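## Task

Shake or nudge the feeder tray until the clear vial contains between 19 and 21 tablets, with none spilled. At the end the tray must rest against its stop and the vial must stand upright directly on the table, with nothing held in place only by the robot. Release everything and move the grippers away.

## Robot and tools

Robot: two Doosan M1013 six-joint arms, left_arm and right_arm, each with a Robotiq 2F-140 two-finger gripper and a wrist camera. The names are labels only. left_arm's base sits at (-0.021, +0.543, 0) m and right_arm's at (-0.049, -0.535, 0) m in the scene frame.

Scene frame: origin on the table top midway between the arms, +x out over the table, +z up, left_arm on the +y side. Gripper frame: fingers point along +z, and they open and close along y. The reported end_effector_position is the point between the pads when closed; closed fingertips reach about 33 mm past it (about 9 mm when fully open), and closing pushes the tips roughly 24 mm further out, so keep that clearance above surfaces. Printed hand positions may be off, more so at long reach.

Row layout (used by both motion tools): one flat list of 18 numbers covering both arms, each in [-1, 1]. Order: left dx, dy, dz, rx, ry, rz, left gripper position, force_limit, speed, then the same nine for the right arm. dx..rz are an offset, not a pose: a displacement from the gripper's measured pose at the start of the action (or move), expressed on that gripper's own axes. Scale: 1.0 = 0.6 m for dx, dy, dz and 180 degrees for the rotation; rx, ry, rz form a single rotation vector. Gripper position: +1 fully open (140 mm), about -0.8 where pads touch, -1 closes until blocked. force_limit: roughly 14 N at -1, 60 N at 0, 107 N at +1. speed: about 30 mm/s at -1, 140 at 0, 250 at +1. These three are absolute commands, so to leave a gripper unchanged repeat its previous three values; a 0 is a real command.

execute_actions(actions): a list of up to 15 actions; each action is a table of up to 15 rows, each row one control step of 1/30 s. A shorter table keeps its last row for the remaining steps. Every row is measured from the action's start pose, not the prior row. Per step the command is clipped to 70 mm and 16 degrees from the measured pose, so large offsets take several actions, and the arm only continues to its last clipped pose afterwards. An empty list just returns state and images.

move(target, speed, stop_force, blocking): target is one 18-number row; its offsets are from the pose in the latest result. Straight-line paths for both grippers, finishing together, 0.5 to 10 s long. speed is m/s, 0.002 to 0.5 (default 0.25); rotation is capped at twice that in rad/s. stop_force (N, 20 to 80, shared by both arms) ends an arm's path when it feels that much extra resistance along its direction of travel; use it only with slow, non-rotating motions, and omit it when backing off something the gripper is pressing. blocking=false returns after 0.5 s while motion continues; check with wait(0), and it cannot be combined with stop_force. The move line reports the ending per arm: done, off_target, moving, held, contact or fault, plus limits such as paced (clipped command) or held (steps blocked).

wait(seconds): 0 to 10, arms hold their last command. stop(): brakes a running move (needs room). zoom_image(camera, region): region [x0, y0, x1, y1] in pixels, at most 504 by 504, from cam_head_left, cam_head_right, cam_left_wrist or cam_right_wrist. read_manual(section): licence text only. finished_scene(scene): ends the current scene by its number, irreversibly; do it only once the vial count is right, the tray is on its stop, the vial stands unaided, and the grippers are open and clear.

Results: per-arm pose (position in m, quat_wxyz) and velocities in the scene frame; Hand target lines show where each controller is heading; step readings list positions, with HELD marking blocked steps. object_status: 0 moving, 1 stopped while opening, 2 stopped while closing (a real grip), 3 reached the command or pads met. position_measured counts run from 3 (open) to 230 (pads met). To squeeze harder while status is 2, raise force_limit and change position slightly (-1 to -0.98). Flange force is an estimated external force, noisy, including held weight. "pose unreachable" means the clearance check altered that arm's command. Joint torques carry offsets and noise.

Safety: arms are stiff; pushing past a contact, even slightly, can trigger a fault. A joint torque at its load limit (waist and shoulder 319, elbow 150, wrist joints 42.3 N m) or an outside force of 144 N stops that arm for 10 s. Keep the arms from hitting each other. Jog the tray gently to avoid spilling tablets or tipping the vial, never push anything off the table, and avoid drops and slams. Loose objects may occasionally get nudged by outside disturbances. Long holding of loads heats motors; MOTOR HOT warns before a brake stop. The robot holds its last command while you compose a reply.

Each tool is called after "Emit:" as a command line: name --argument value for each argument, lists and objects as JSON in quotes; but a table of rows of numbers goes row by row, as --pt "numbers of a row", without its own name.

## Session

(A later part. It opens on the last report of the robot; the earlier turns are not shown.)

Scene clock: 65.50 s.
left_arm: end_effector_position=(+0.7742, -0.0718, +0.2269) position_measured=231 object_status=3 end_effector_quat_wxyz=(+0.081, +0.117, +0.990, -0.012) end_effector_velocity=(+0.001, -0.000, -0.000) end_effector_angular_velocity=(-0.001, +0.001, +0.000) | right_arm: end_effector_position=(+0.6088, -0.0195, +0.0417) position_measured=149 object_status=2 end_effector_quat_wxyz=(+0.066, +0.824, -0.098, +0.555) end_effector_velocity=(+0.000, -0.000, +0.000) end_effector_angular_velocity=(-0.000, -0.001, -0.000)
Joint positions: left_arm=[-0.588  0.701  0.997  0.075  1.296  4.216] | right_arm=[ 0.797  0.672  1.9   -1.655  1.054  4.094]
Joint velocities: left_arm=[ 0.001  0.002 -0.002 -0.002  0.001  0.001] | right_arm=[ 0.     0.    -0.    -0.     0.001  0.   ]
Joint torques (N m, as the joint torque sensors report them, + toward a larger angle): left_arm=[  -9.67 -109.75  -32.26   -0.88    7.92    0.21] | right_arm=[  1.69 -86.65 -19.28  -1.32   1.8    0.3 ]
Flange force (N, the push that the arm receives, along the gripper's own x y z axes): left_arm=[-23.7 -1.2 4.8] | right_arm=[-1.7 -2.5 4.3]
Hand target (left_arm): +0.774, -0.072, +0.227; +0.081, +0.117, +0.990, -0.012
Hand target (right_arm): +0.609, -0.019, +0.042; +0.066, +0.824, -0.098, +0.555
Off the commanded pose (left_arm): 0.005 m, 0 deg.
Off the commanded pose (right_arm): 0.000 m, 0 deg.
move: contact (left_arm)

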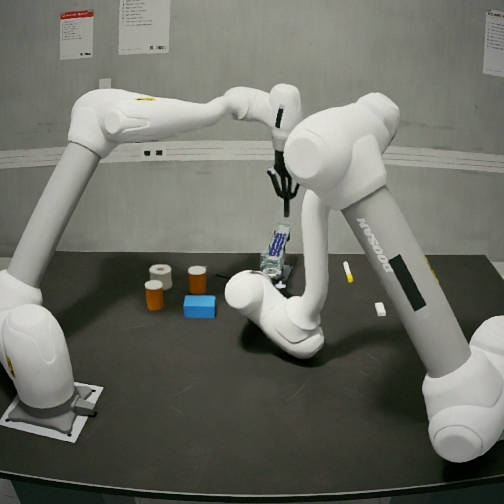

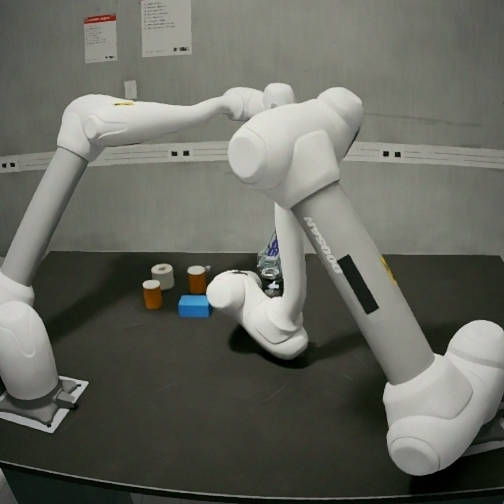

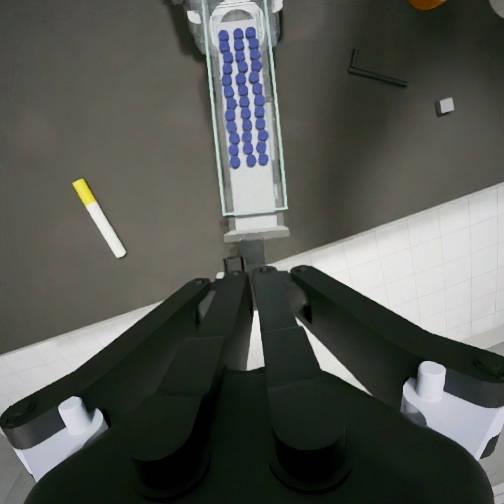

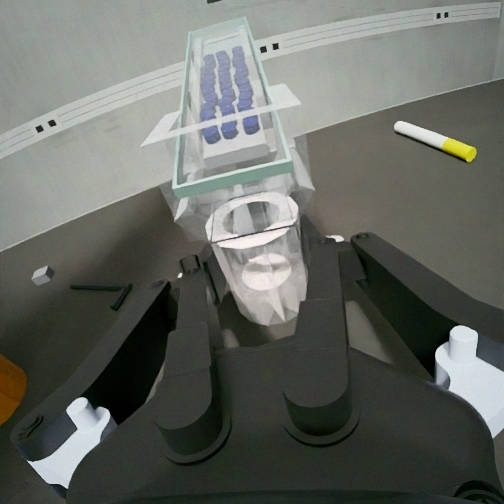

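Emit:
execute_actions --actions '[[[-0.002,0,0,0,0,0,-1,-0.8,0.3,0,0,0,0,0,0,-1,-0.6,-0.4],[-0.003,0,0,0,0,0,-1,-0.8,0.3,0,0,0,0,0,0,-1,-0.6,-0.4],[-0.002,0,-0.006,0,0,0,-1,-0.8,0.3,0,0,0,0,0,0,-1,-0.6,-0.4],[-0.002,0,-0.014,0,0,0,-1,-0.8,0.3,0,0,0,0,0,0,-1,-0.6,-0.4],[-0.001,0,-0.024,0,0,0,-1,-0.8,0.3,0,0,0,0,0,0,-1,-0.6,-0.4],[0,0,-0.036,0,0,0,-1,-0.8,0.3,0,0,0,0,0,0,-1,-0.6,-0.4],[0,0,-0.048,0,0,0,-1,-0.8,0.3,0,0,0,0,0,0,-1,-0.6,-0.4],[0,0,-0.06,0,0,0,-1,-0.8,0.3,0,0,0,0,0,0,-1,-0.6,-0.4],[0,0,-0.07,0,0,0,-1,-0.8,0.3,0,0,0,0,0,0,-1,-0.6,-0.4],[0,0,-0.075,0,0,0,-1,-0.8,0.3,0,0,0,0,0,0,-1,-0.6,-0.4]],[[0.005,0,0,0,0,0,-1,-0.8,0.3,0,0,0,0,0,0,-1,-0.6,-0.4],[0.012,0,0,0,0,0,-1,-0.8,0.3,0,0,0,0,0,0,-1,-0.6,-0.4],[0.022,0,0,0,0,0,-1,-0.8,0.3,0,0,0,0,0,0,-1,-0.6,-0.4],[0.034,0,0,0,0,0,-1,-0.8,0.3,0,0,0,0,0,0,-1,-0.6,-0.4],[0.046,0,0,0,0,0,-1,-0.8,0.3,0,0,0,0,0,0,-1,-0.6,-0.4],[0.058,0,0,0,0,0,-1,-0.8,0.3,0,0,0,0,0,0,-1,-0.6,-0.4],[0.067,0,0,0,0,0,-1,-0.8,0.3,0,0,0,0,0,0,-1,-0.6,-0.4],[0.073,0,0,0,0,0,-1,-0.8,0.3,0,0,0,0,0,0,-1,-0.6,-0.4]]]'

Emit:
move --target '[0,0,0.065,0,0,0,-1,-0.8,0.3, 0,0,0,0,0,0,-1,-0.6,-0.4]' --speed 0.04 --stop_force 20

Emit:
move --target '[-0.022,0,-0.003,0,0,0,-1,-0.8,0.3, 0,0,0,0,0,0,-1,-0.6,-0.4]' --speed 0.015 --stop_force 20

Scene clock: 83.10 s.
left_arm: end_effector_position=(+0.7250, -0.0598, +0.2642) position_measured=231 object_status=3 end_effector_quat_wxyz=(+0.081, +0.117, +0.990, -0.012) end_effector_velocity=(+0.001, +0.002, -0.001) end_effector_angular_velocity=(+0.001, +0.001, +0.001) | right_arm: end_effector_position=(+0.6088, -0.0195, +0.0417) position_measured=149 object_status=2 end_effector_quat_wxyz=(+0.066, +0.824, -0.098, +0.555) end_effector_velocity=(-0.000, +0.001, -0.000) end_effector_angular_velocity=(+0.000, +0.000, +0.001)
Joint positions: left_arm=[-0.613  0.608  1.087  0.079  1.302  4.19 ] | right_arm=[ 0.797  0.672  1.9   -1.655  1.054  4.094]
Joint velocities: left_arm=[ 0.002 -0.     0.002 -0.     0.     0.001] | right_arm=[ 0. -0. -0. -0. -0. -0.]
Joint torques (N m, as the joint torque sensors report them, + toward a larger angle): left_arm=[   0.47 -102.06  -40.33    4.03   -0.37    0.07] | right_arm=[ -1.11 -87.75 -19.14  -1.46   1.85   0.4 ]
Flange force (N, the push that the arm receives, along the gripper's own x y z axes): left_arm=[-5.4 -2.6 -1.5] | right_arm=[-4.2 -5.5 1.5]
Flange force at the end of the 1st action (N, along the gripper's axes at the end of the call): left_arm=[-2.2 1.6 -5.1] | right_arm=[-6.5 -6.4 5.2]
Hand target (left_arm): +0.725, -0.060, +0.264; +0.081, +0.117, +0.990, -0.012
Hand target (right_arm): +0.609, -0.019, +0.042; +0.066, +0.824, -0.098, +0.555
Off the commanded pose (left_arm): 0.000 m, 0 deg.
Off the commanded pose (right_arm): 0.000 m, 0 deg.
Step readings (end_effector_position; steps 1 to 15: 1st action; 16 to 30: 2nd action):
0: left_arm (+0.7743, -0.0717, +0.2269) | right_arm (+0.6088, -0.0195, +0.0417)
1: left_arm (+0.7744, -0.0718, +0.2269) | right_arm (+0.6088, -0.0195, +0.0417)
2: left_arm (+0.7749, -0.0719, +0.2270) | right_arm (+0.6088, -0.0195, +0.0417)
4: left_arm (+0.7748, -0.0717, +0.2291) | right_arm (+0.6088, -0.0195, +0.0417)
8: left_arm (+0.7701, -0.0706, +0.2525) | right_arm (+0.6088, -0.0195, +0.0417)
15: left_arm (+0.7669, -0.0699, +0.2715) | right_arm (+0.6088, -0.0195, +0.0417)
16: left_arm (+0.7668, -0.0699, +0.2713) | right_arm (+0.6088, -0.0195, +0.0417)
17: left_arm (+0.7650, -0.0695, +0.2708) | right_arm (+0.6088, -0.0195, +0.0417)
19: left_arm (+0.7576, -0.0677, +0.2695) | right_arm (+0.6088, -0.0195, +0.0417)
23: left_arm (+0.7337, -0.0619, +0.2656) | right_arm (+0.6088, -0.0195, +0.0417)
30: end_effector_position above

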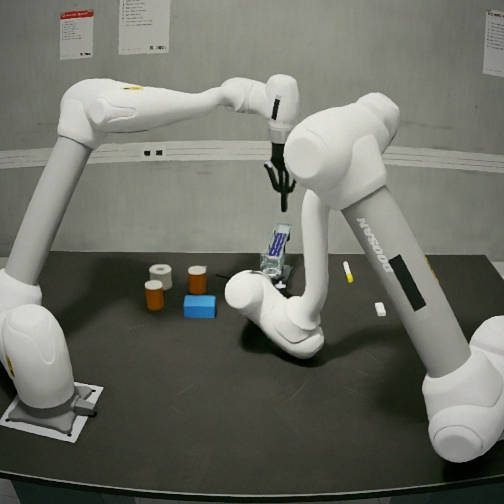

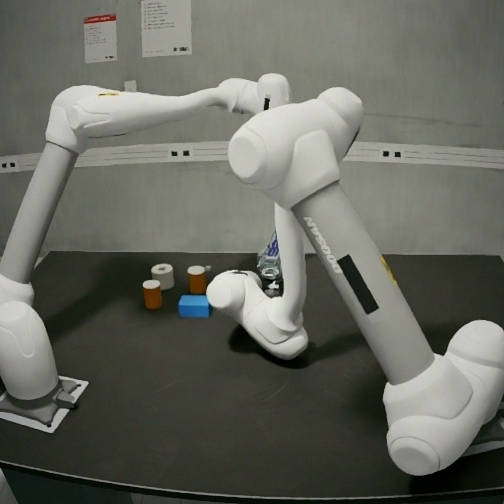

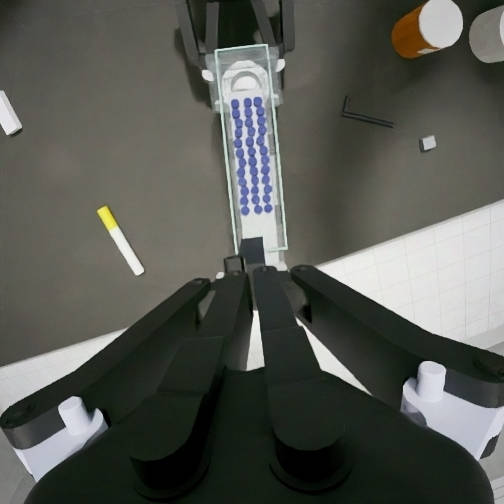

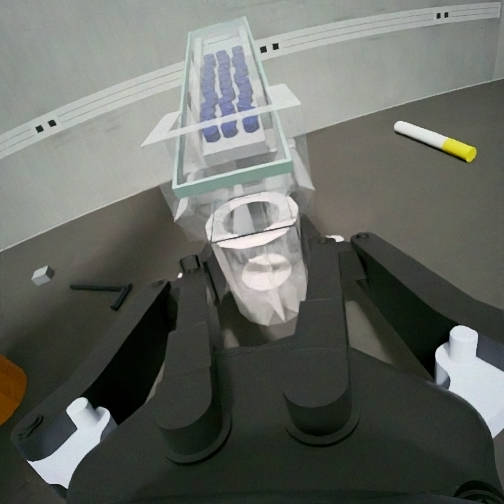

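Scene clock: 84.30 s.
left_arm: end_effector_position=(+0.7312, -0.0615, +0.2257) position_measured=231 object_status=3 end_effector_quat_wxyz=(+0.081, +0.117, +0.990, -0.012) end_effector_velocity=(-0.001, -0.001, -0.000) end_effector_angular_velocity=(+0.000, +0.000, -0.001) | right_arm: end_effector_position=(+0.6088, -0.0195, +0.0417) position_measured=149 object_status=2 end_effector_quat_wxyz=(+0.066, +0.824, -0.098, +0.555) end_effector_velocity=(-0.000, +0.000, +0.000) end_effector_angular_velocity=(-0.001, -0.001, +0.001)
Joint positions: left_arm=[-0.61   0.629  1.122  0.08   1.246  4.189] | right_arm=[ 0.797  0.672  1.9   -1.655  1.054  4.094]
Joint velocities: left_arm=[-0.001  0.     0.     0.    -0.    -0.   ] | right_arm=[ 0.001  0.     0.001 -0.001  0.001  0.001]
Joint torques (N m, as the joint torque sensors report them, + toward a larger angle): left_arm=[ -0.96 -98.71 -38.13   3.9   -0.58   0.04] | right_arm=[ -0.96 -86.47 -19.51  -1.65   1.87   0.41]
Flange force (N, the push that the arm receives, along the gripper's own x y z axes): left_arm=[-4.7 -1.8 -4.0] | right_arm=[-2.6 -3.7 0.3]
Hand target (left_arm): +0.731, -0.061, +0.226; +0.081, +0.117, +0.990, -0.012
Hand target (right_arm): +0.609, -0.019, +0.042; +0.066, +0.824, -0.098, +0.555
Off the commanded pose (left_arm): 0.000 m, 0 deg.
Off the commanded pose (right_arm): 0.000 m, 0 deg.
move: done

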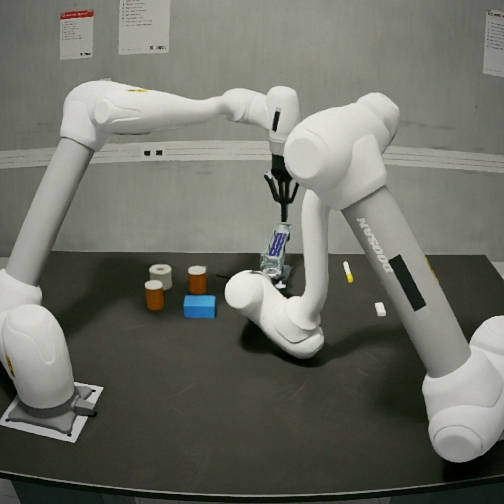

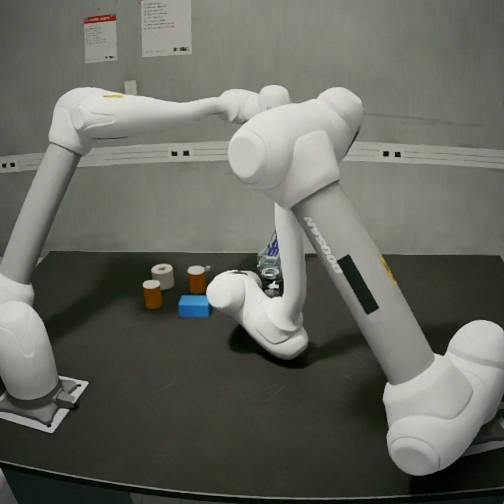

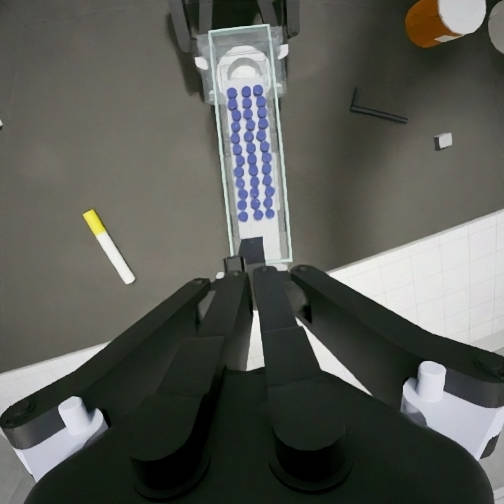

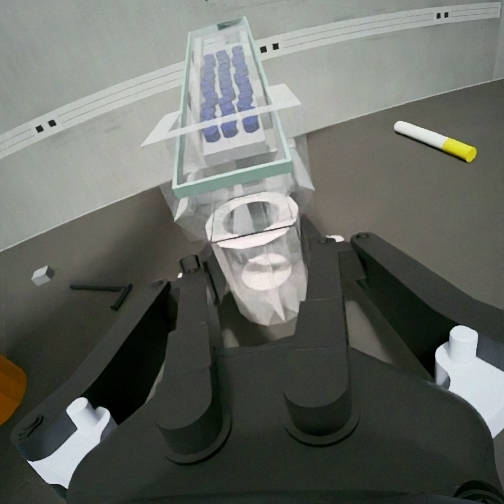

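Scene clock: 85.40 s.
left_arm: end_effector_position=(+0.7435, -0.0644, +0.2296) position_measured=231 object_status=3 end_effector_quat_wxyz=(+0.081, +0.117, +0.990, -0.012) end_effector_velocity=(+0.000, -0.000, +0.000) end_effector_angular_velocity=(-0.000, -0.001, +0.000) | right_arm: end_effector_position=(+0.6088, -0.0195, +0.0417) position_measured=149 object_status=2 end_effector_quat_wxyz=(+0.066, +0.824, -0.098, +0.555) end_effector_velocity=(+0.000, -0.000, -0.000) end_effector_angular_velocity=(-0.000, +0.000, +0.000)
Joint positions: left_arm=[-0.603  0.648  1.083  0.078  1.266  4.197] | right_arm=[ 0.797  0.672  1.9   -1.655  1.054  4.094]
Joint velocities: left_arm=[-0.     0.    -0.001  0.    -0.    -0.   ] | right_arm=[-0.001 -0.     0.    -0.001 -0.     0.   ]
Joint torques (N m, as the joint torque sensors report them, + toward a larger angle): left_arm=[   6.41 -103.84  -44.98    5.96   -4.63    0.06] | right_arm=[  0.13 -87.85 -18.98  -1.3    2.31   0.55]
Flange force (N, the push that the arm receives, along the gripper's own x y z axes): left_arm=[7.8 -3.8 -3.9] | right_arm=[-3.3 -5.1 3.8]
Hand target (left_arm): +0.744, -0.064, +0.230; +0.081, +0.117, +0.990, -0.012
Hand target (right_arm): +0.609, -0.019, +0.042; +0.066, +0.824, -0.098, +0.555
Off the commanded pose (left_arm): 0.000 m, 0 deg.
Off the commanded pose (right_arm): 0.000 m, 0 deg.
move: done

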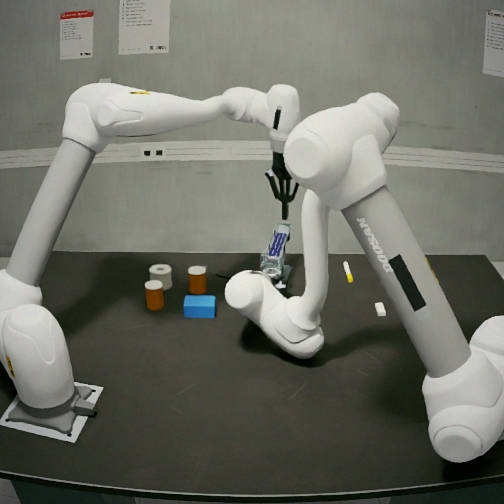

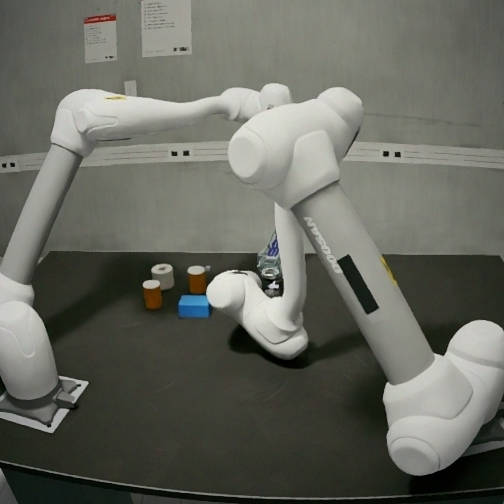

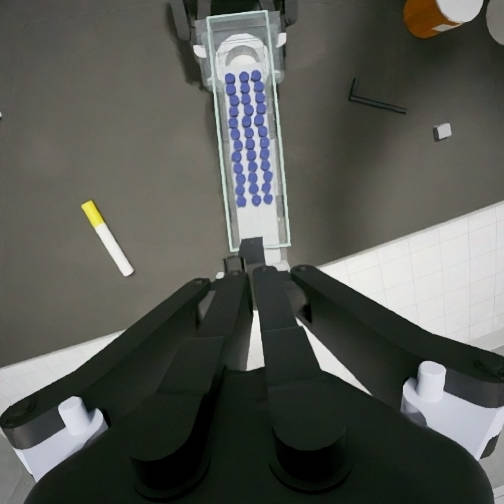

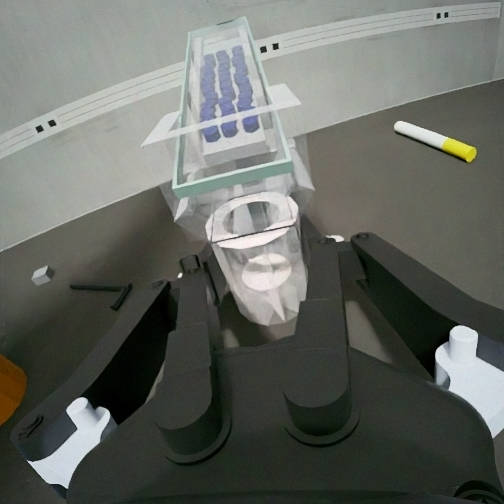

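Emit:
move --target '[-0.008,0,-0.0011,0,0,0,-1,-0.8,0.3, 0,0,0,0,0,0,-1,-0.6,-0.4]' --speed 0.008 --stop_force 20

Scene clock: 89.30 s.
left_arm: end_effector_position=(+0.7446, -0.0646, +0.2298) position_measured=231 object_status=3 end_effector_quat_wxyz=(+0.081, +0.117, +0.990, -0.011) end_effector_velocity=(-0.001, -0.001, +0.000) end_effector_angular_velocity=(+0.000, -0.002, -0.001) | right_arm: end_effector_position=(+0.6088, -0.0195, +0.0417) position_measured=149 object_status=2 end_effector_quat_wxyz=(+0.066, +0.824, -0.098, +0.555) end_effector_velocity=(+0.000, -0.001, +0.000) end_effector_angular_velocity=(+0.000, -0.001, -0.002)
Joint positions: left_arm=[-0.602  0.65   1.079  0.078  1.268  4.198] | right_arm=[ 0.797  0.672  1.9   -1.655  1.054  4.094]
Joint velocities: left_arm=[-0.002 -0.001  0.002  0.002 -0.001 -0.001] | right_arm=[-0.    -0.     0.     0.     0.001  0.001]
Joint torques (N m, as the joint torque sensors report them, + toward a larger angle): left_arm=[  13.79 -107.17  -60.77   11.07  -14.57   -0.35] | right_arm=[  1.03 -85.72 -18.78  -1.51   2.05   0.23]
Flange force (N, the push that the arm receives, along the gripper's own x y z axes): left_arm=[38.5 2.8 -3.1] | right_arm=[-0.7 -2.9 3.1]
Hand target (left_arm): +0.745, -0.065, +0.230; +0.081, +0.117, +0.990, -0.011
Hand target (right_arm): +0.609, -0.019, +0.042; +0.066, +0.824, -0.098, +0.555
Off the commanded pose (left_arm): 0.004 m, 0 deg.
Off the commanded pose (right_arm): 0.000 m, 0 deg.
move: contact (left_arm)

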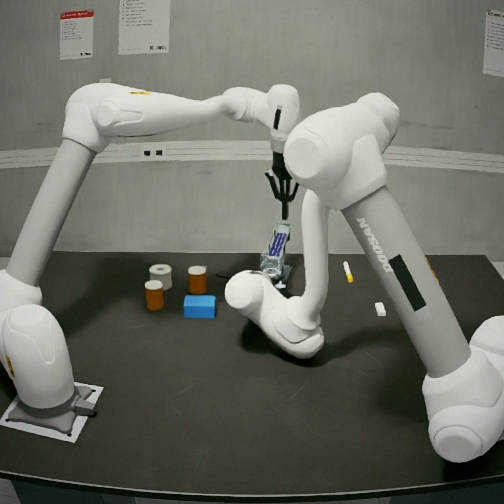

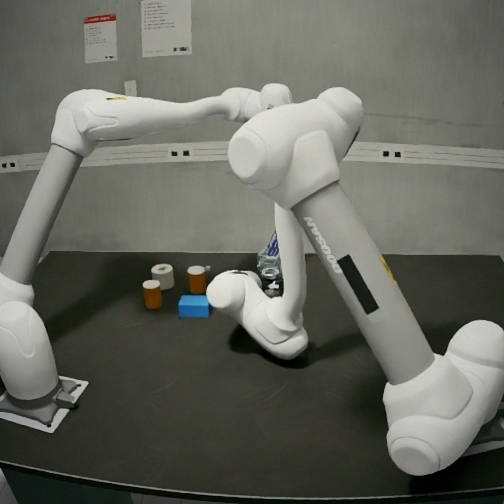

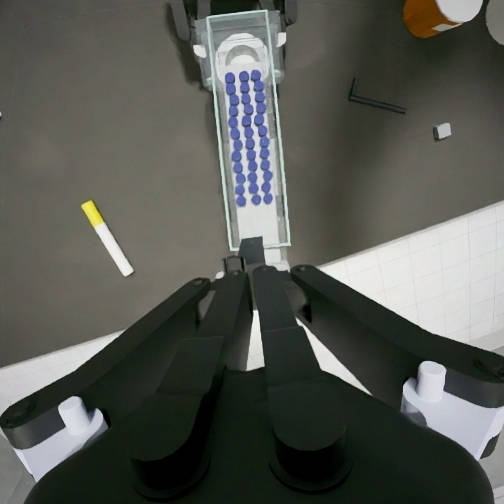

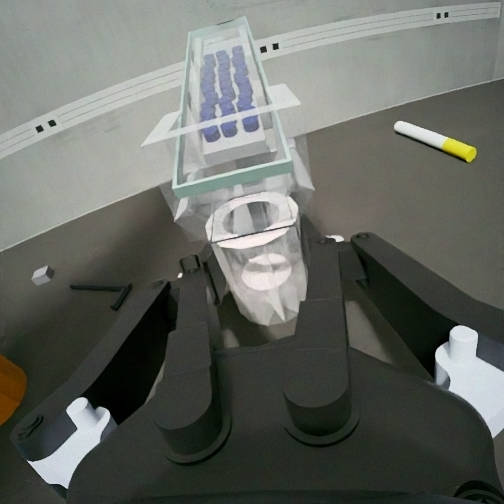

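Emit:
execute_actions --actions '[[[0.002,0,0,0,0,0,-1,-0.8,0.3,0,0,0,0,0,0,-1,-0.6,-0.4],[0.004,0,0,0,0,0,-1,-0.8,0.3,0,0,0,0,0,0,-1,-0.6,-0.4],[0.006,0,-0.004,0,0,0,-1,-0.8,0.3,0,0,0,0,0,0,-1,-0.6,-0.4],[0.008,0,-0.011,0,0,0,-1,-0.8,0.3,0,0,0,0,0,0,-1,-0.6,-0.4],[0.009,0,-0.02,0,0,0,-1,-0.8,0.3,0,0,0,0,0,0,-1,-0.6,-0.4],[0.01,0,-0.03,0,0,0,-1,-0.8,0.3,0,0,0,0,0,0,-1,-0.6,-0.4],[0.01,0,-0.04,0,0,0,-1,-0.8,0.3,0,0,0,0,0,0,-1,-0.6,-0.4],[0.01,0,-0.05,0,0,0,-1,-0.8,0.3,0,0,0,0,0,0,-1,-0.6,-0.4],[0.01,0,-0.058,0,0,0,-1,-0.8,0.3,0,0,0,0,0,0,-1,-0.6,-0.4],[0.01,0,-0.063,0,0,0,-1,-0.8,0.3,0,0,0,0,0,0,-1,-0.6,-0.4]],[[-0.005,0,0,0,0,0,-1,-0.8,0.3,0,0,0,0,0,0,-1,-0.6,-0.4],[-0.012,0,0,0,0,0,-1,-0.8,0.3,0,0,0,0,0,0,-1,-0.6,-0.4],[-0.022,0,0,0,0,0,-1,-0.8,0.3,0,0,0,0,0,0,-1,-0.6,-0.4],[-0.034,0,0,0,0,0,-1,-0.8,0.3,0,0,0,0,0,0,-1,-0.6,-0.4],[-0.046,0,0,0,0,0,-1,-0.8,0.3,0,0,0,0,0,0,-1,-0.6,-0.4],[-0.058,0,0,0,0,0,-1,-0.8,0.3,0,0,0,0,0,0,-1,-0.6,-0.4],[-0.067,0,0,0,0,0,-1,-0.8,0.3,0,0,0,0,0,0,-1,-0.6,-0.4],[-0.072,0,0,0,0,0,-1,-0.8,0.3,0,0,0,0,0,0,-1,-0.6,-0.4]],[[0,0,0.005,0,0,0,-1,-0.8,0.3,0,0,0,0,0,0,-1,-0.6,-0.4],[0,0,0.012,0,0,0,-1,-0.8,0.3,0,0,0,0,0,0,-1,-0.6,-0.4],[0,0,0.021,0,0,0,-1,-0.8,0.3,0,0,0,0,0,0,-1,-0.6,-0.4],[0,0,0.031,0,0,0,-1,-0.8,0.3,0,0,0,0,0,0,-1,-0.6,-0.4],[0,0,0.041,0,0,0,-1,-0.8,0.3,0,0,0,0,0,0,-1,-0.6,-0.4],[0,0,0.051,0,0,0,-1,-0.8,0.3,0,0,0,0,0,0,-1,-0.6,-0.4],[0,0,0.06,0,0,0,-1,-0.8,0.3,0,0,0,0,0,0,-1,-0.6,-0.4],[0,0,0.066,0,0,0,-1,-0.8,0.3,0,0,0,0,0,0,-1,-0.6,-0.4]]]'

Emit:
zoom_image --camera "cam_left_wrist" --region '[190, 150, 320, 280]'

Emit:
zoom_image --camera "cam_right_wrist" --region '[150, 0, 330, 180]'

Scene clock: 120.47 s.
left_arm: end_effector_position=(+0.7805, -0.0732, +0.2342) position_measured=231 object_status=3 end_effector_quat_wxyz=(+0.081, +0.117, +0.990, -0.011) end_effector_velocity=(+0.000, +0.000, +0.000) end_effector_angular_velocity=(-0.000, -0.000, -0.001) | right_arm: end_effector_position=(+0.6088, -0.0195, +0.0417) position_measured=149 object_status=2 end_effector_quat_wxyz=(+0.066, +0.824, -0.098, +0.555) end_effector_velocity=(+0.001, -0.000, +0.000) end_effector_angular_velocity=(+0.000, -0.001, +0.000)
Joint positions: left_arm=[-0.584  0.711  0.967  0.074  1.317  4.221] | right_arm=[ 0.797  0.672  1.9   -1.655  1.054  4.094]
Joint velocities: left_arm=[ 0.     0.    -0.001 -0.     0.     0.001] | right_arm=[-0.001  0.    -0.001 -0.001 -0.    -0.   ]
Joint torques (N m, as the joint torque sensors report them, + toward a larger angle): left_arm=[   1.62 -112.13  -40.6     4.52   -0.66    0.24] | right_arm=[ -3.62 -85.89 -19.05  -1.21   1.93   0.29]
Flange force (N, the push that the arm receives, along the gripper's own x y z axes): left_arm=[-7.4 -5.1 -2.3] | right_arm=[-3.4 -4.8 -2.4]
Flange force at the end of the 1st action (N, along the gripper's axes at the end of the call): left_arm=[-2.4 -0.4 -1.0] | right_arm=[-3.5 -5.5 1.1]
Flange force at the end of the 2nd action (N, along the gripper's axes at the end of the call): left_arm=[-1.2 0.2 -3.1] | right_arm=[-1.1 -3.2 1.7]
Hand target (left_arm): +0.781, -0.073, +0.234; +0.081, +0.117, +0.990, -0.012
Hand target (right_arm): +0.609, -0.019, +0.042; +0.066, +0.824, -0.098, +0.555
Off the commanded pose (left_arm): 0.000 m, 0 deg.
Off the commanded pose (right_arm): 0.000 m, 0 deg.
Step readings (end_effector_position; steps 1 to 15: 1st action; 16 to 30: 2nd action; 31 to 45: 3rd action):
0: left_arm (+0.7445, -0.0646, +0.2299) | right_arm (+0.6088, -0.0195, +0.0417)
1: left_arm (+0.7444, -0.0646, +0.2299) | right_arm (+0.6088, -0.0195, +0.0417)
2: left_arm (+0.7438, -0.0645, +0.2298) | right_arm (+0.6088, -0.0195, +0.0417)
4: left_arm (+0.7418, -0.0641, +0.2316) | right_arm (+0.6088, -0.0195, +0.0417)
8: left_arm (+0.7356, -0.0623, +0.2507) | right_arm (+0.6088, -0.0195, +0.0417)
15: left_arm (+0.7328, -0.0616, +0.2663) | right_arm (+0.6088, -0.0195, +0.0417)
16: left_arm (+0.7330, -0.0617, +0.2663) | right_arm (+0.6088, -0.0195, +0.0417)
17: left_arm (+0.7346, -0.0624, +0.2668) | right_arm (+0.6088, -0.0195, +0.0417)
19: left_arm (+0.7421, -0.0640, +0.2681) | right_arm (+0.6088, -0.0195, +0.0417)
23: left_arm (+0.7656, -0.0691, +0.2718) | right_arm (+0.6088, -0.0195, +0.0417)
30: left_arm (+0.7742, -0.0716, +0.2735) | right_arm (+0.6088, -0.0195, +0.0417)
31: left_arm (+0.7742, -0.0716, +0.2733) | right_arm (+0.6088, -0.0195, +0.0417)
32: left_arm (+0.7746, -0.0717, +0.2715) | right_arm (+0.6088, -0.0195, +0.0417)
34: left_arm (+0.7758, -0.0720, +0.2627) | right_arm (+0.6088, -0.0195, +0.0417)
38: left_arm (+0.7794, -0.0729, +0.2398) | right_arm (+0.6088, -0.0195, +0.0417)
45: end_effector_position above

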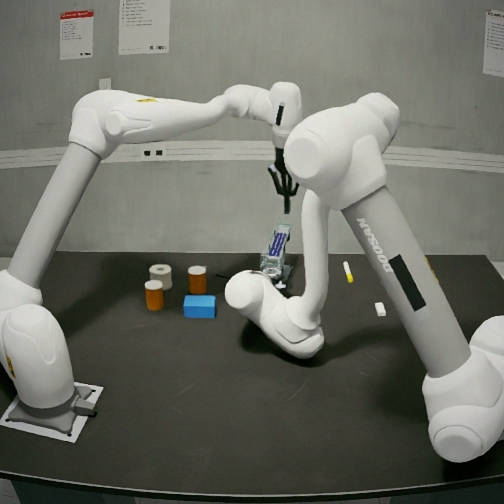

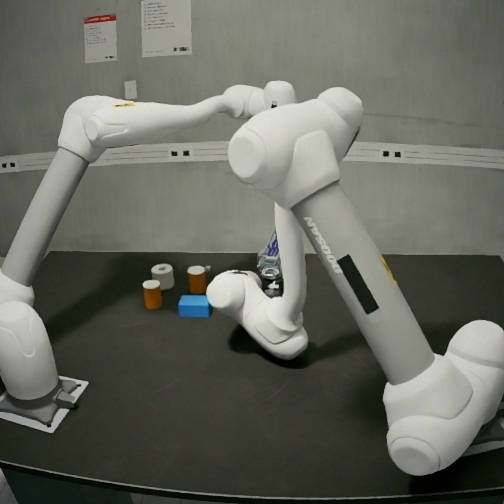

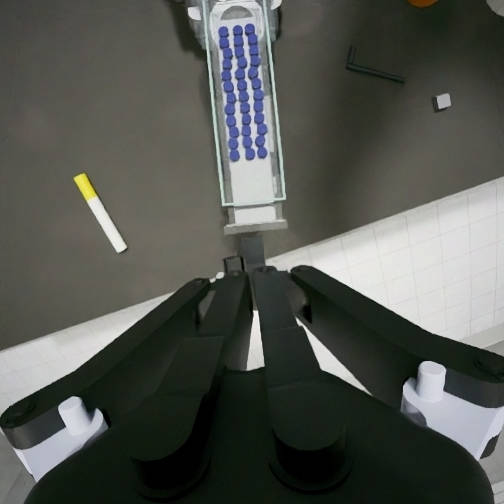

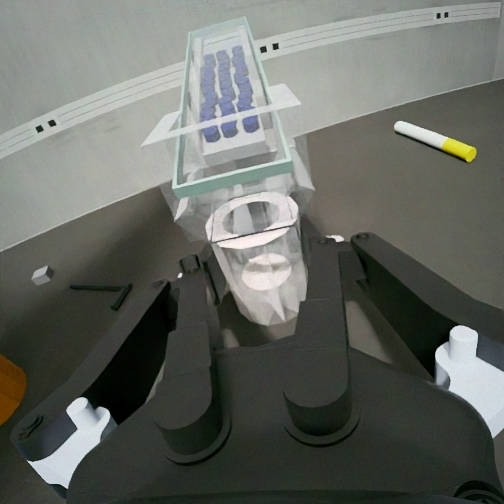

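Region (190, 150, 320, 280) of cam_left_wrist's 504x504 image, scaled by 3.877, with more detail than that image has.

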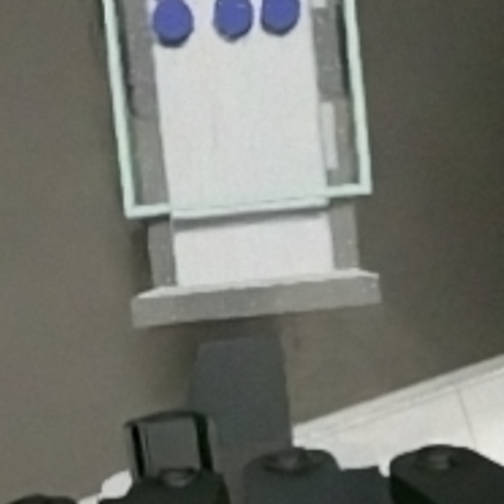

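Region (150, 0, 330, 180) of cam_right_wrist's 504x504 image, scaled by 2.800, with more detail than that image has.

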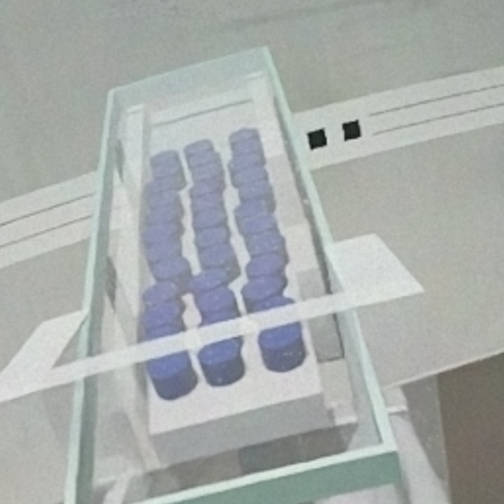

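Emit:
execute_actions --actions '[]'

Scene clock: 132.93 s.
left_arm: end_effector_position=(+0.7805, -0.0732, +0.2344) position_measured=231 object_status=3 end_effector_quat_wxyz=(+0.081, +0.117, +0.990, -0.012) end_effector_velocity=(+0.000, -0.001, +0.001) end_effector_angular_velocity=(-0.001, -0.001, -0.001) | right_arm: end_effector_position=(+0.6088, -0.0195, +0.0417) position_measured=149 object_status=2 end_effector_quat_wxyz=(+0.066, +0.824, -0.098, +0.555) end_effector_velocity=(-0.000, +0.001, +0.000) end_effector_angular_velocity=(-0.001, +0.000, +0.002)
Joint positions: left_arm=[-0.584  0.711  0.967  0.074  1.317  4.221] | right_arm=[ 0.797  0.672  1.9   -1.655  1.054  4.094]
Joint velocities: left_arm=[-0.001  0.    -0.002 -0.    -0.     0.   ] | right_arm=[ 0.001 -0.    -0.    -0.001 -0.    -0.001]
Joint torques (N m, as the joint torque sensors report them, + toward a larger angle): left_arm=[  -1.76 -108.23  -39.6     4.62   -0.17   -0.15] | right_arm=[  0.75 -86.06 -19.11  -1.32   1.84   0.27]
Flange force (N, the push that the arm receives, along the gripper's own x y z axes): left_arm=[-6.0 -0.5 -2.5] | right_arm=[-1.5 -2.8 2.7]
Hand target (left_arm): +0.781, -0.073, +0.234; +0.081, +0.117, +0.990, -0.012
Hand target (right_arm): +0.609, -0.019, +0.042; +0.066, +0.824, -0.098, +0.555
Off the commanded pose (left_arm): 0.000 m, 0 deg.
Off the commanded pose (right_arm): 0.000 m, 0 deg.

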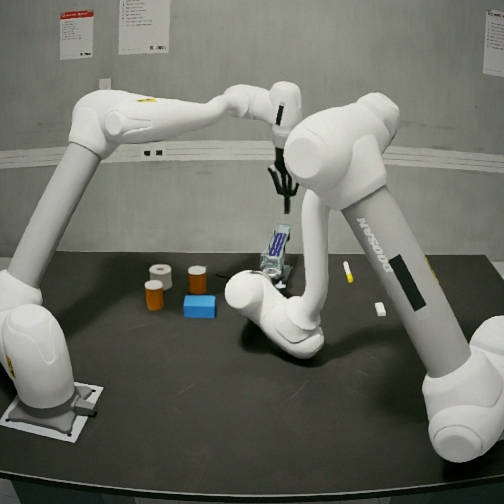

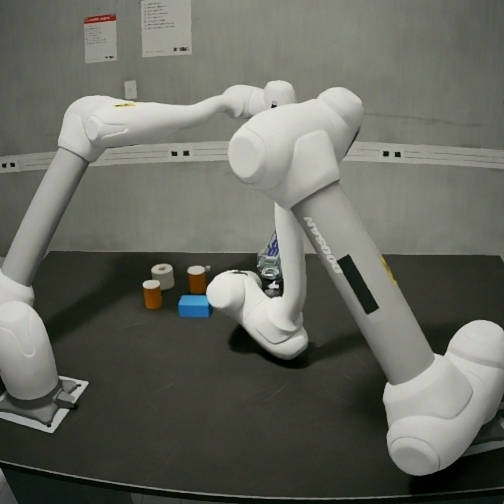

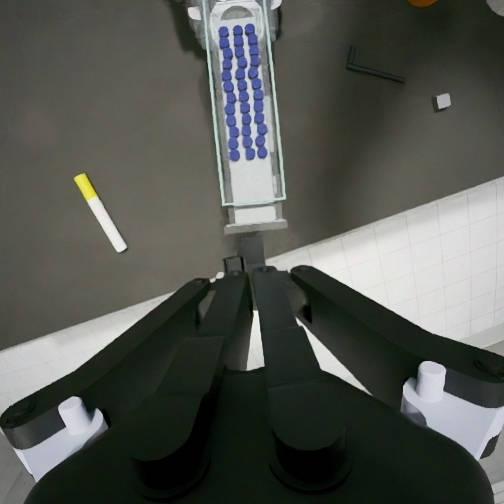

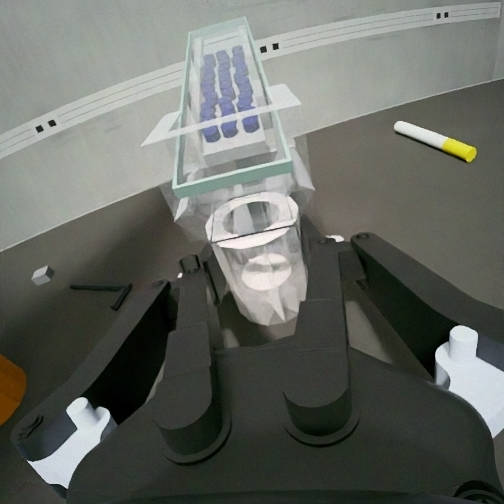

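Emit:
execute_actions --actions '[[[0.008,0,0.001,0,0,0,-1,-0.8,0.3,0,0,0,0,0,0,-1,-0.6,-0.4]],[[0,0,0,0,0,0,-1,-0.8,0.3,0,0,0,0,0,0,-1,-0.6,-0.4]]]'

Emit:
execute_actions --actions '[[[0.003,0,0.0004,0,0,0,-1,-0.8,0.3,0,0,0,0,0,0,-1,-0.6,-0.4]],[[0,0,0,0,0,0,-1,-0.8,0.3,0,0,0,0,0,0,-1,-0.6,-0.4]]]'

Emit:
execute_actions --actions '[[[0.003,0,0.0004,0,0,0,-1,-0.8,0.3,0,0,0,0,0,0,-1,-0.6,-0.4]]]'

Scene clock: 140.70 s.
left_arm: end_effector_position=(+0.7760, -0.0721, +0.2331) position_measured=231 object_status=3 end_effector_quat_wxyz=(+0.081, +0.117, +0.990, -0.012) end_effector_velocity=(+0.001, +0.001, -0.000) end_effector_angular_velocity=(+0.000, +0.000, +0.001) | right_arm: end_effector_position=(+0.6088, -0.0195, +0.0417) position_measured=149 object_status=2 end_effector_quat_wxyz=(+0.066, +0.824, -0.098, +0.555) end_effector_velocity=(-0.001, +0.001, -0.000) end_effector_angular_velocity=(-0.001, +0.000, +0.002)
Joint positions: left_arm=[-0.586  0.703  0.983  0.074  1.309  4.218] | right_arm=[ 0.797  0.672  1.9   -1.655  1.054  4.094]
Joint velocities: left_arm=[ 0.001  0.     0.001 -0.    -0.     0.001] | right_arm=[ 0.001  0.     0.001 -0.    -0.     0.   ]
Joint torques (N m, as the joint torque sensors report them, + toward a larger angle): left_arm=[   3.11 -104.11  -39.33    4.13   -0.6     0.11] | right_arm=[ -0.62 -83.36 -19.42  -1.25   2.18   0.54]
Flange force (N, the push that the arm receives, along the gripper's own x y z axes): left_arm=[1.3 -3.2 -5.0] | right_arm=[1.5 -0.7 -1.4]
Flange force at the end of the 1st action (N, along the gripper's axes at the end of the call): left_arm=[-4.8 -3.2 -0.2] | right_arm=[-2.9 -3.5 3.7]
Hand target (left_arm): +0.776, -0.072, +0.233; +0.081, +0.117, +0.990, -0.012
Hand target (right_arm): +0.609, -0.019, +0.042; +0.066, +0.824, -0.098, +0.555
Off the commanded pose (left_arm): 0.000 m, 0 deg.
Off the commanded pose (right_arm): 0.000 m, 0 deg.
Step readings (end_effector_position; steps 1 to 15: 1st action; 16 to 30: 2nd action):
0: left_arm (+0.7805, -0.0732, +0.2344) | right_arm (+0.6088, -0.0195, +0.0417)
1: left_arm (+0.7804, -0.0732, +0.2345) | right_arm (+0.6088, -0.0195, +0.0417)
2: left_arm (+0.7784, -0.0728, +0.2338) | right_arm (+0.6088, -0.0195, +0.0417)
4: left_arm (+0.7760, -0.0723, +0.2333) | right_arm (+0.6088, -0.0195, +0.0417)
8: left_arm (+0.7760, -0.0722, +0.2331) | right_arm (+0.6088, -0.0195, +0.0417)
15: left_arm (+0.7760, -0.0721, +0.2331) | right_arm (+0.6088, -0.0195, +0.0417)
16: left_arm (+0.7760, -0.0721, +0.2331) | right_arm (+0.6088, -0.0195, +0.0417)
17: left_arm (+0.7760, -0.0721, +0.2331) | right_arm (+0.6088, -0.0195, +0.0417)
19: left_arm (+0.7760, -0.0721, +0.2331) | right_arm (+0.6088, -0.0195, +0.0417)
23: left_arm (+0.7760, -0.0721, +0.2331) | right_arm (+0.6088, -0.0195, +0.0417)
30: end_effector_position above

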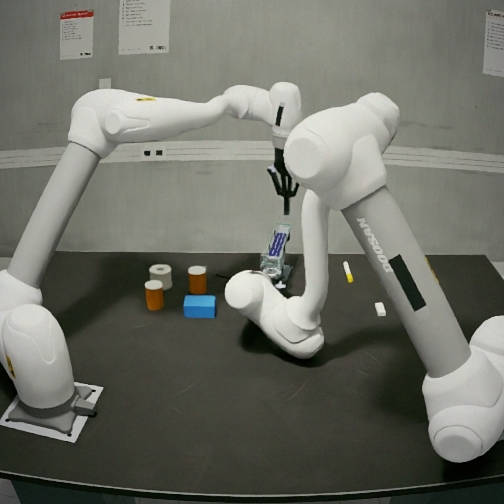

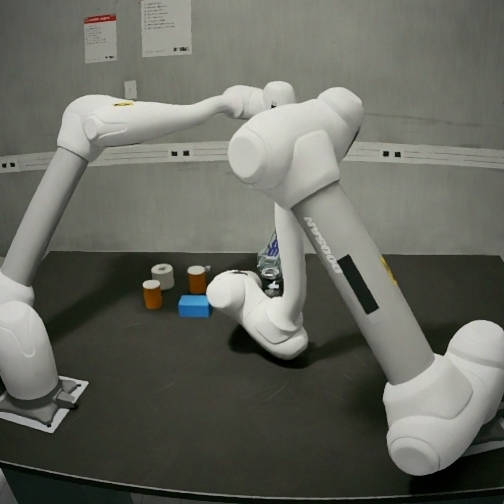

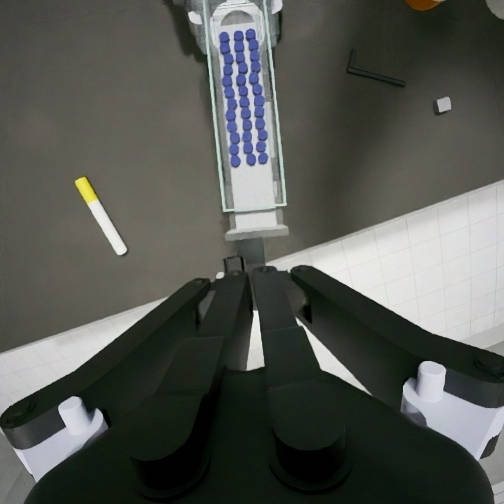

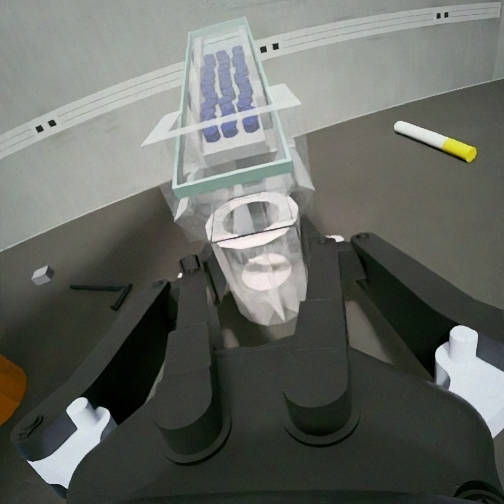

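Scene clock: 141.70 s.
left_arm: end_effector_position=(+0.7743, -0.0717, +0.2325) position_measured=231 object_status=3 end_effector_quat_wxyz=(+0.081, +0.117, +0.990, -0.012) end_effector_velocity=(-0.002, -0.002, +0.000) end_effector_angular_velocity=(-0.001, -0.001, -0.004) | right_arm: end_effector_position=(+0.6088, -0.0195, +0.0417) position_measured=149 object_status=2 end_effector_quat_wxyz=(+0.066, +0.824, -0.098, +0.555) end_effector_velocity=(+0.000, -0.001, +0.000) end_effector_angular_velocity=(+0.000, -0.001, -0.001)
Joint positions: left_arm=[-0.587  0.7    0.989  0.075  1.306  4.217] | right_arm=[ 0.797  0.672  1.9   -1.655  1.054  4.094]
Joint velocities: left_arm=[-0.003 -0.    -0.    -0.    -0.001  0.001] | right_arm=[-0.     0.     0.     0.     0.001  0.001]
Joint torques (N m, as the joint torque sensors report them, + toward a larger angle): left_arm=[  -2.11 -107.56  -40.63    3.55    0.53    0.43] | right_arm=[ -1.   -87.39 -18.72  -1.46   2.14   0.29]
Flange force (N, the push that the arm receives, along the gripper's own x y z axes): left_arm=[-1.3 0.7 0.0] | right_arm=[-3.7 -5.5 2.1]
Flange force at the end of the 1st action (N, along the gripper's axes at the end of the call): left_arm=[-4.4 0.2 0.2] | right_arm=[-4.3 -5.2 5.9]
Hand target (left_arm): +0.774, -0.072, +0.233; +0.081, +0.117, +0.990, -0.012
Hand target (right_arm): +0.609, -0.019, +0.042; +0.066, +0.824, -0.098, +0.555
Off the commanded pose (left_arm): 0.000 m, 0 deg.
Off the commanded pose (right_arm): 0.000 m, 0 deg.
Step readings (end_effector_position; steps 1 to 15: 1st action; 16 to 30: 2nd action):
0: left_arm (+0.7760, -0.0721, +0.2331) | right_arm (+0.6088, -0.0195, +0.0417)
1: left_arm (+0.7759, -0.0721, +0.2330) | right_arm (+0.6088, -0.0195, +0.0417)
2: left_arm (+0.7749, -0.0718, +0.2325) | right_arm (+0.6088, -0.0195, +0.0417)
4: left_arm (+0.7744, -0.0717, +0.2325) | right_arm (+0.6088, -0.0195, +0.0417)
8: left_arm (+0.7743, -0.0717, +0.2325) | right_arm (+0.6088, -0.0195, +0.0417)
15: left_arm (+0.7743, -0.0717, +0.2325) | right_arm (+0.6088, -0.0195, +0.0417)
16: left_arm (+0.7743, -0.0717, +0.2325) | right_arm (+0.6088, -0.0195, +0.0417)
17: left_arm (+0.7743, -0.0717, +0.2325) | right_arm (+0.6088, -0.0195, +0.0417)
19: left_arm (+0.7743, -0.0717, +0.2325) | right_arm (+0.6088, -0.0195, +0.0417)
23: left_arm (+0.7743, -0.0717, +0.2325) | right_arm (+0.6088, -0.0195, +0.0417)
30: end_effector_position above

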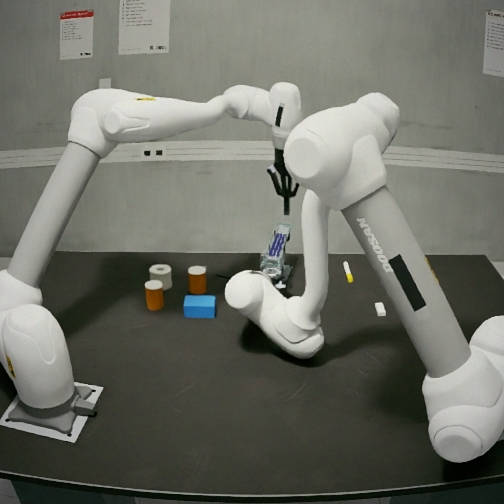

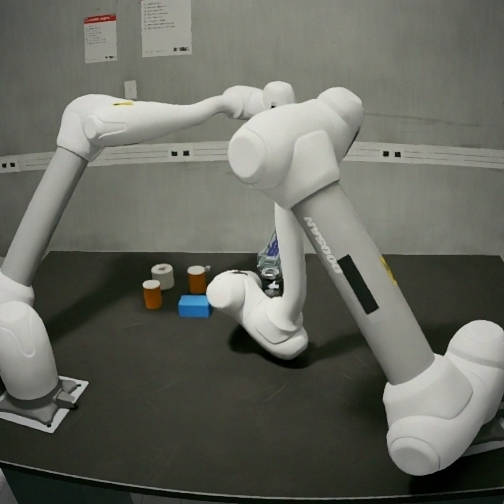

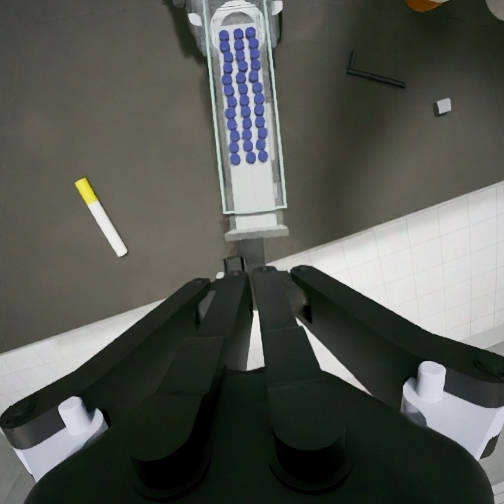

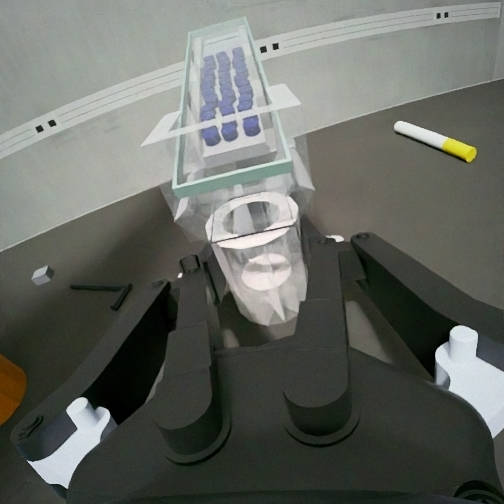

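Scene clock: 142.20 s.
left_arm: end_effector_position=(+0.7727, -0.0713, +0.2321) position_measured=231 object_status=3 end_effector_quat_wxyz=(+0.081, +0.117, +0.990, -0.012) end_effector_velocity=(-0.000, -0.001, +0.000) end_effector_angular_velocity=(-0.000, -0.000, +0.000) | right_arm: end_effector_position=(+0.6088, -0.0195, +0.0417) position_measured=149 object_status=2 end_effector_quat_wxyz=(+0.066, +0.824, -0.098, +0.555) end_effector_velocity=(+0.000, -0.000, +0.000) end_effector_angular_velocity=(+0.002, -0.001, -0.001)
Joint positions: left_arm=[-0.588  0.697  0.995  0.075  1.303  4.216] | right_arm=[ 0.797  0.672  1.9   -1.655  1.054  4.094]
Joint velocities: left_arm=[-0.001  0.    -0.    -0.     0.    -0.001] | right_arm=[-0.     0.    -0.     0.     0.001  0.002]
Joint torques (N m, as the joint torque sensors report them, + toward a larger angle): left_arm=[  -7.89 -101.29  -27.57    0.42    7.14   -0.2 ] | right_arm=[ -0.05 -84.3  -19.93  -1.42   1.9    0.5 ]
Flange force (N, the push that the arm receives, along the gripper's own x y z axes): left_arm=[-25.8 -2.5 -5.0] | right_arm=[0.6 -0.2 0.1]
Hand target (left_arm): +0.773, -0.071, +0.232; +0.081, +0.117, +0.990, -0.012
Hand target (right_arm): +0.609, -0.019, +0.042; +0.066, +0.824, -0.098, +0.555
Off the commanded pose (left_arm): 0.000 m, 0 deg.
Off the commanded pose (right_arm): 0.000 m, 0 deg.
Step readings (end_effector_position):
0: left_arm (+0.7743, -0.0717, +0.2325) | right_arm (+0.6088, -0.0195, +0.0417)
1: left_arm (+0.7741, -0.0717, +0.2325) | right_arm (+0.6088, -0.0195, +0.0417)
2: left_arm (+0.7732, -0.0715, +0.2321) | right_arm (+0.6088, -0.0195, +0.0417)
4: left_arm (+0.7729, -0.0714, +0.2322) | right_arm (+0.6088, -0.0195, +0.0417)
8: left_arm (+0.7728, -0.0714, +0.2321) | right_arm (+0.6088, -0.0195, +0.0417)
15: end_effector_position above

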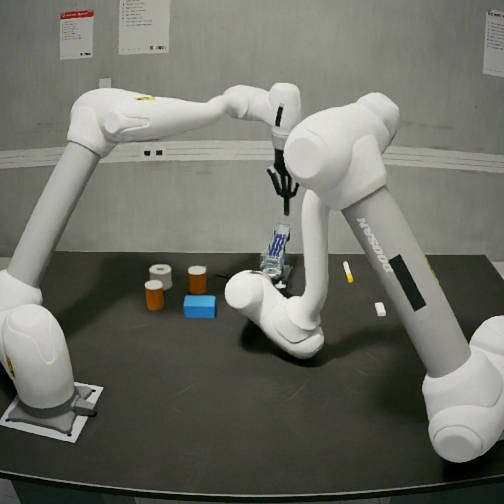

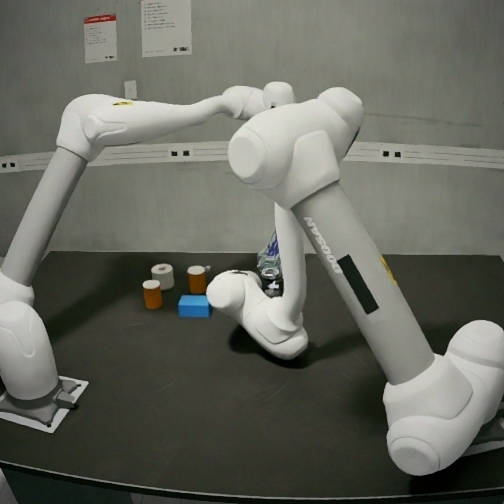

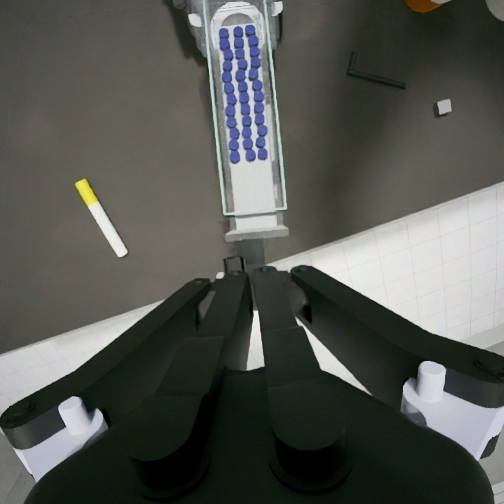

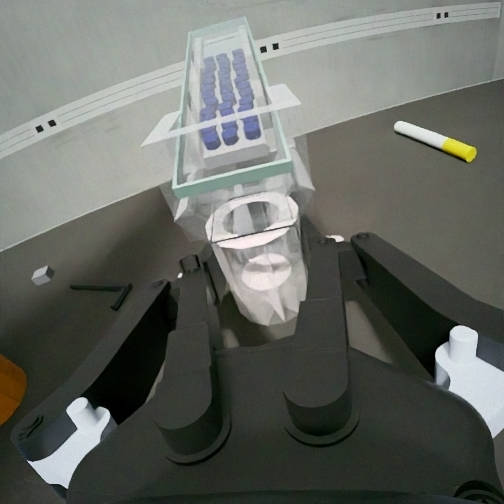

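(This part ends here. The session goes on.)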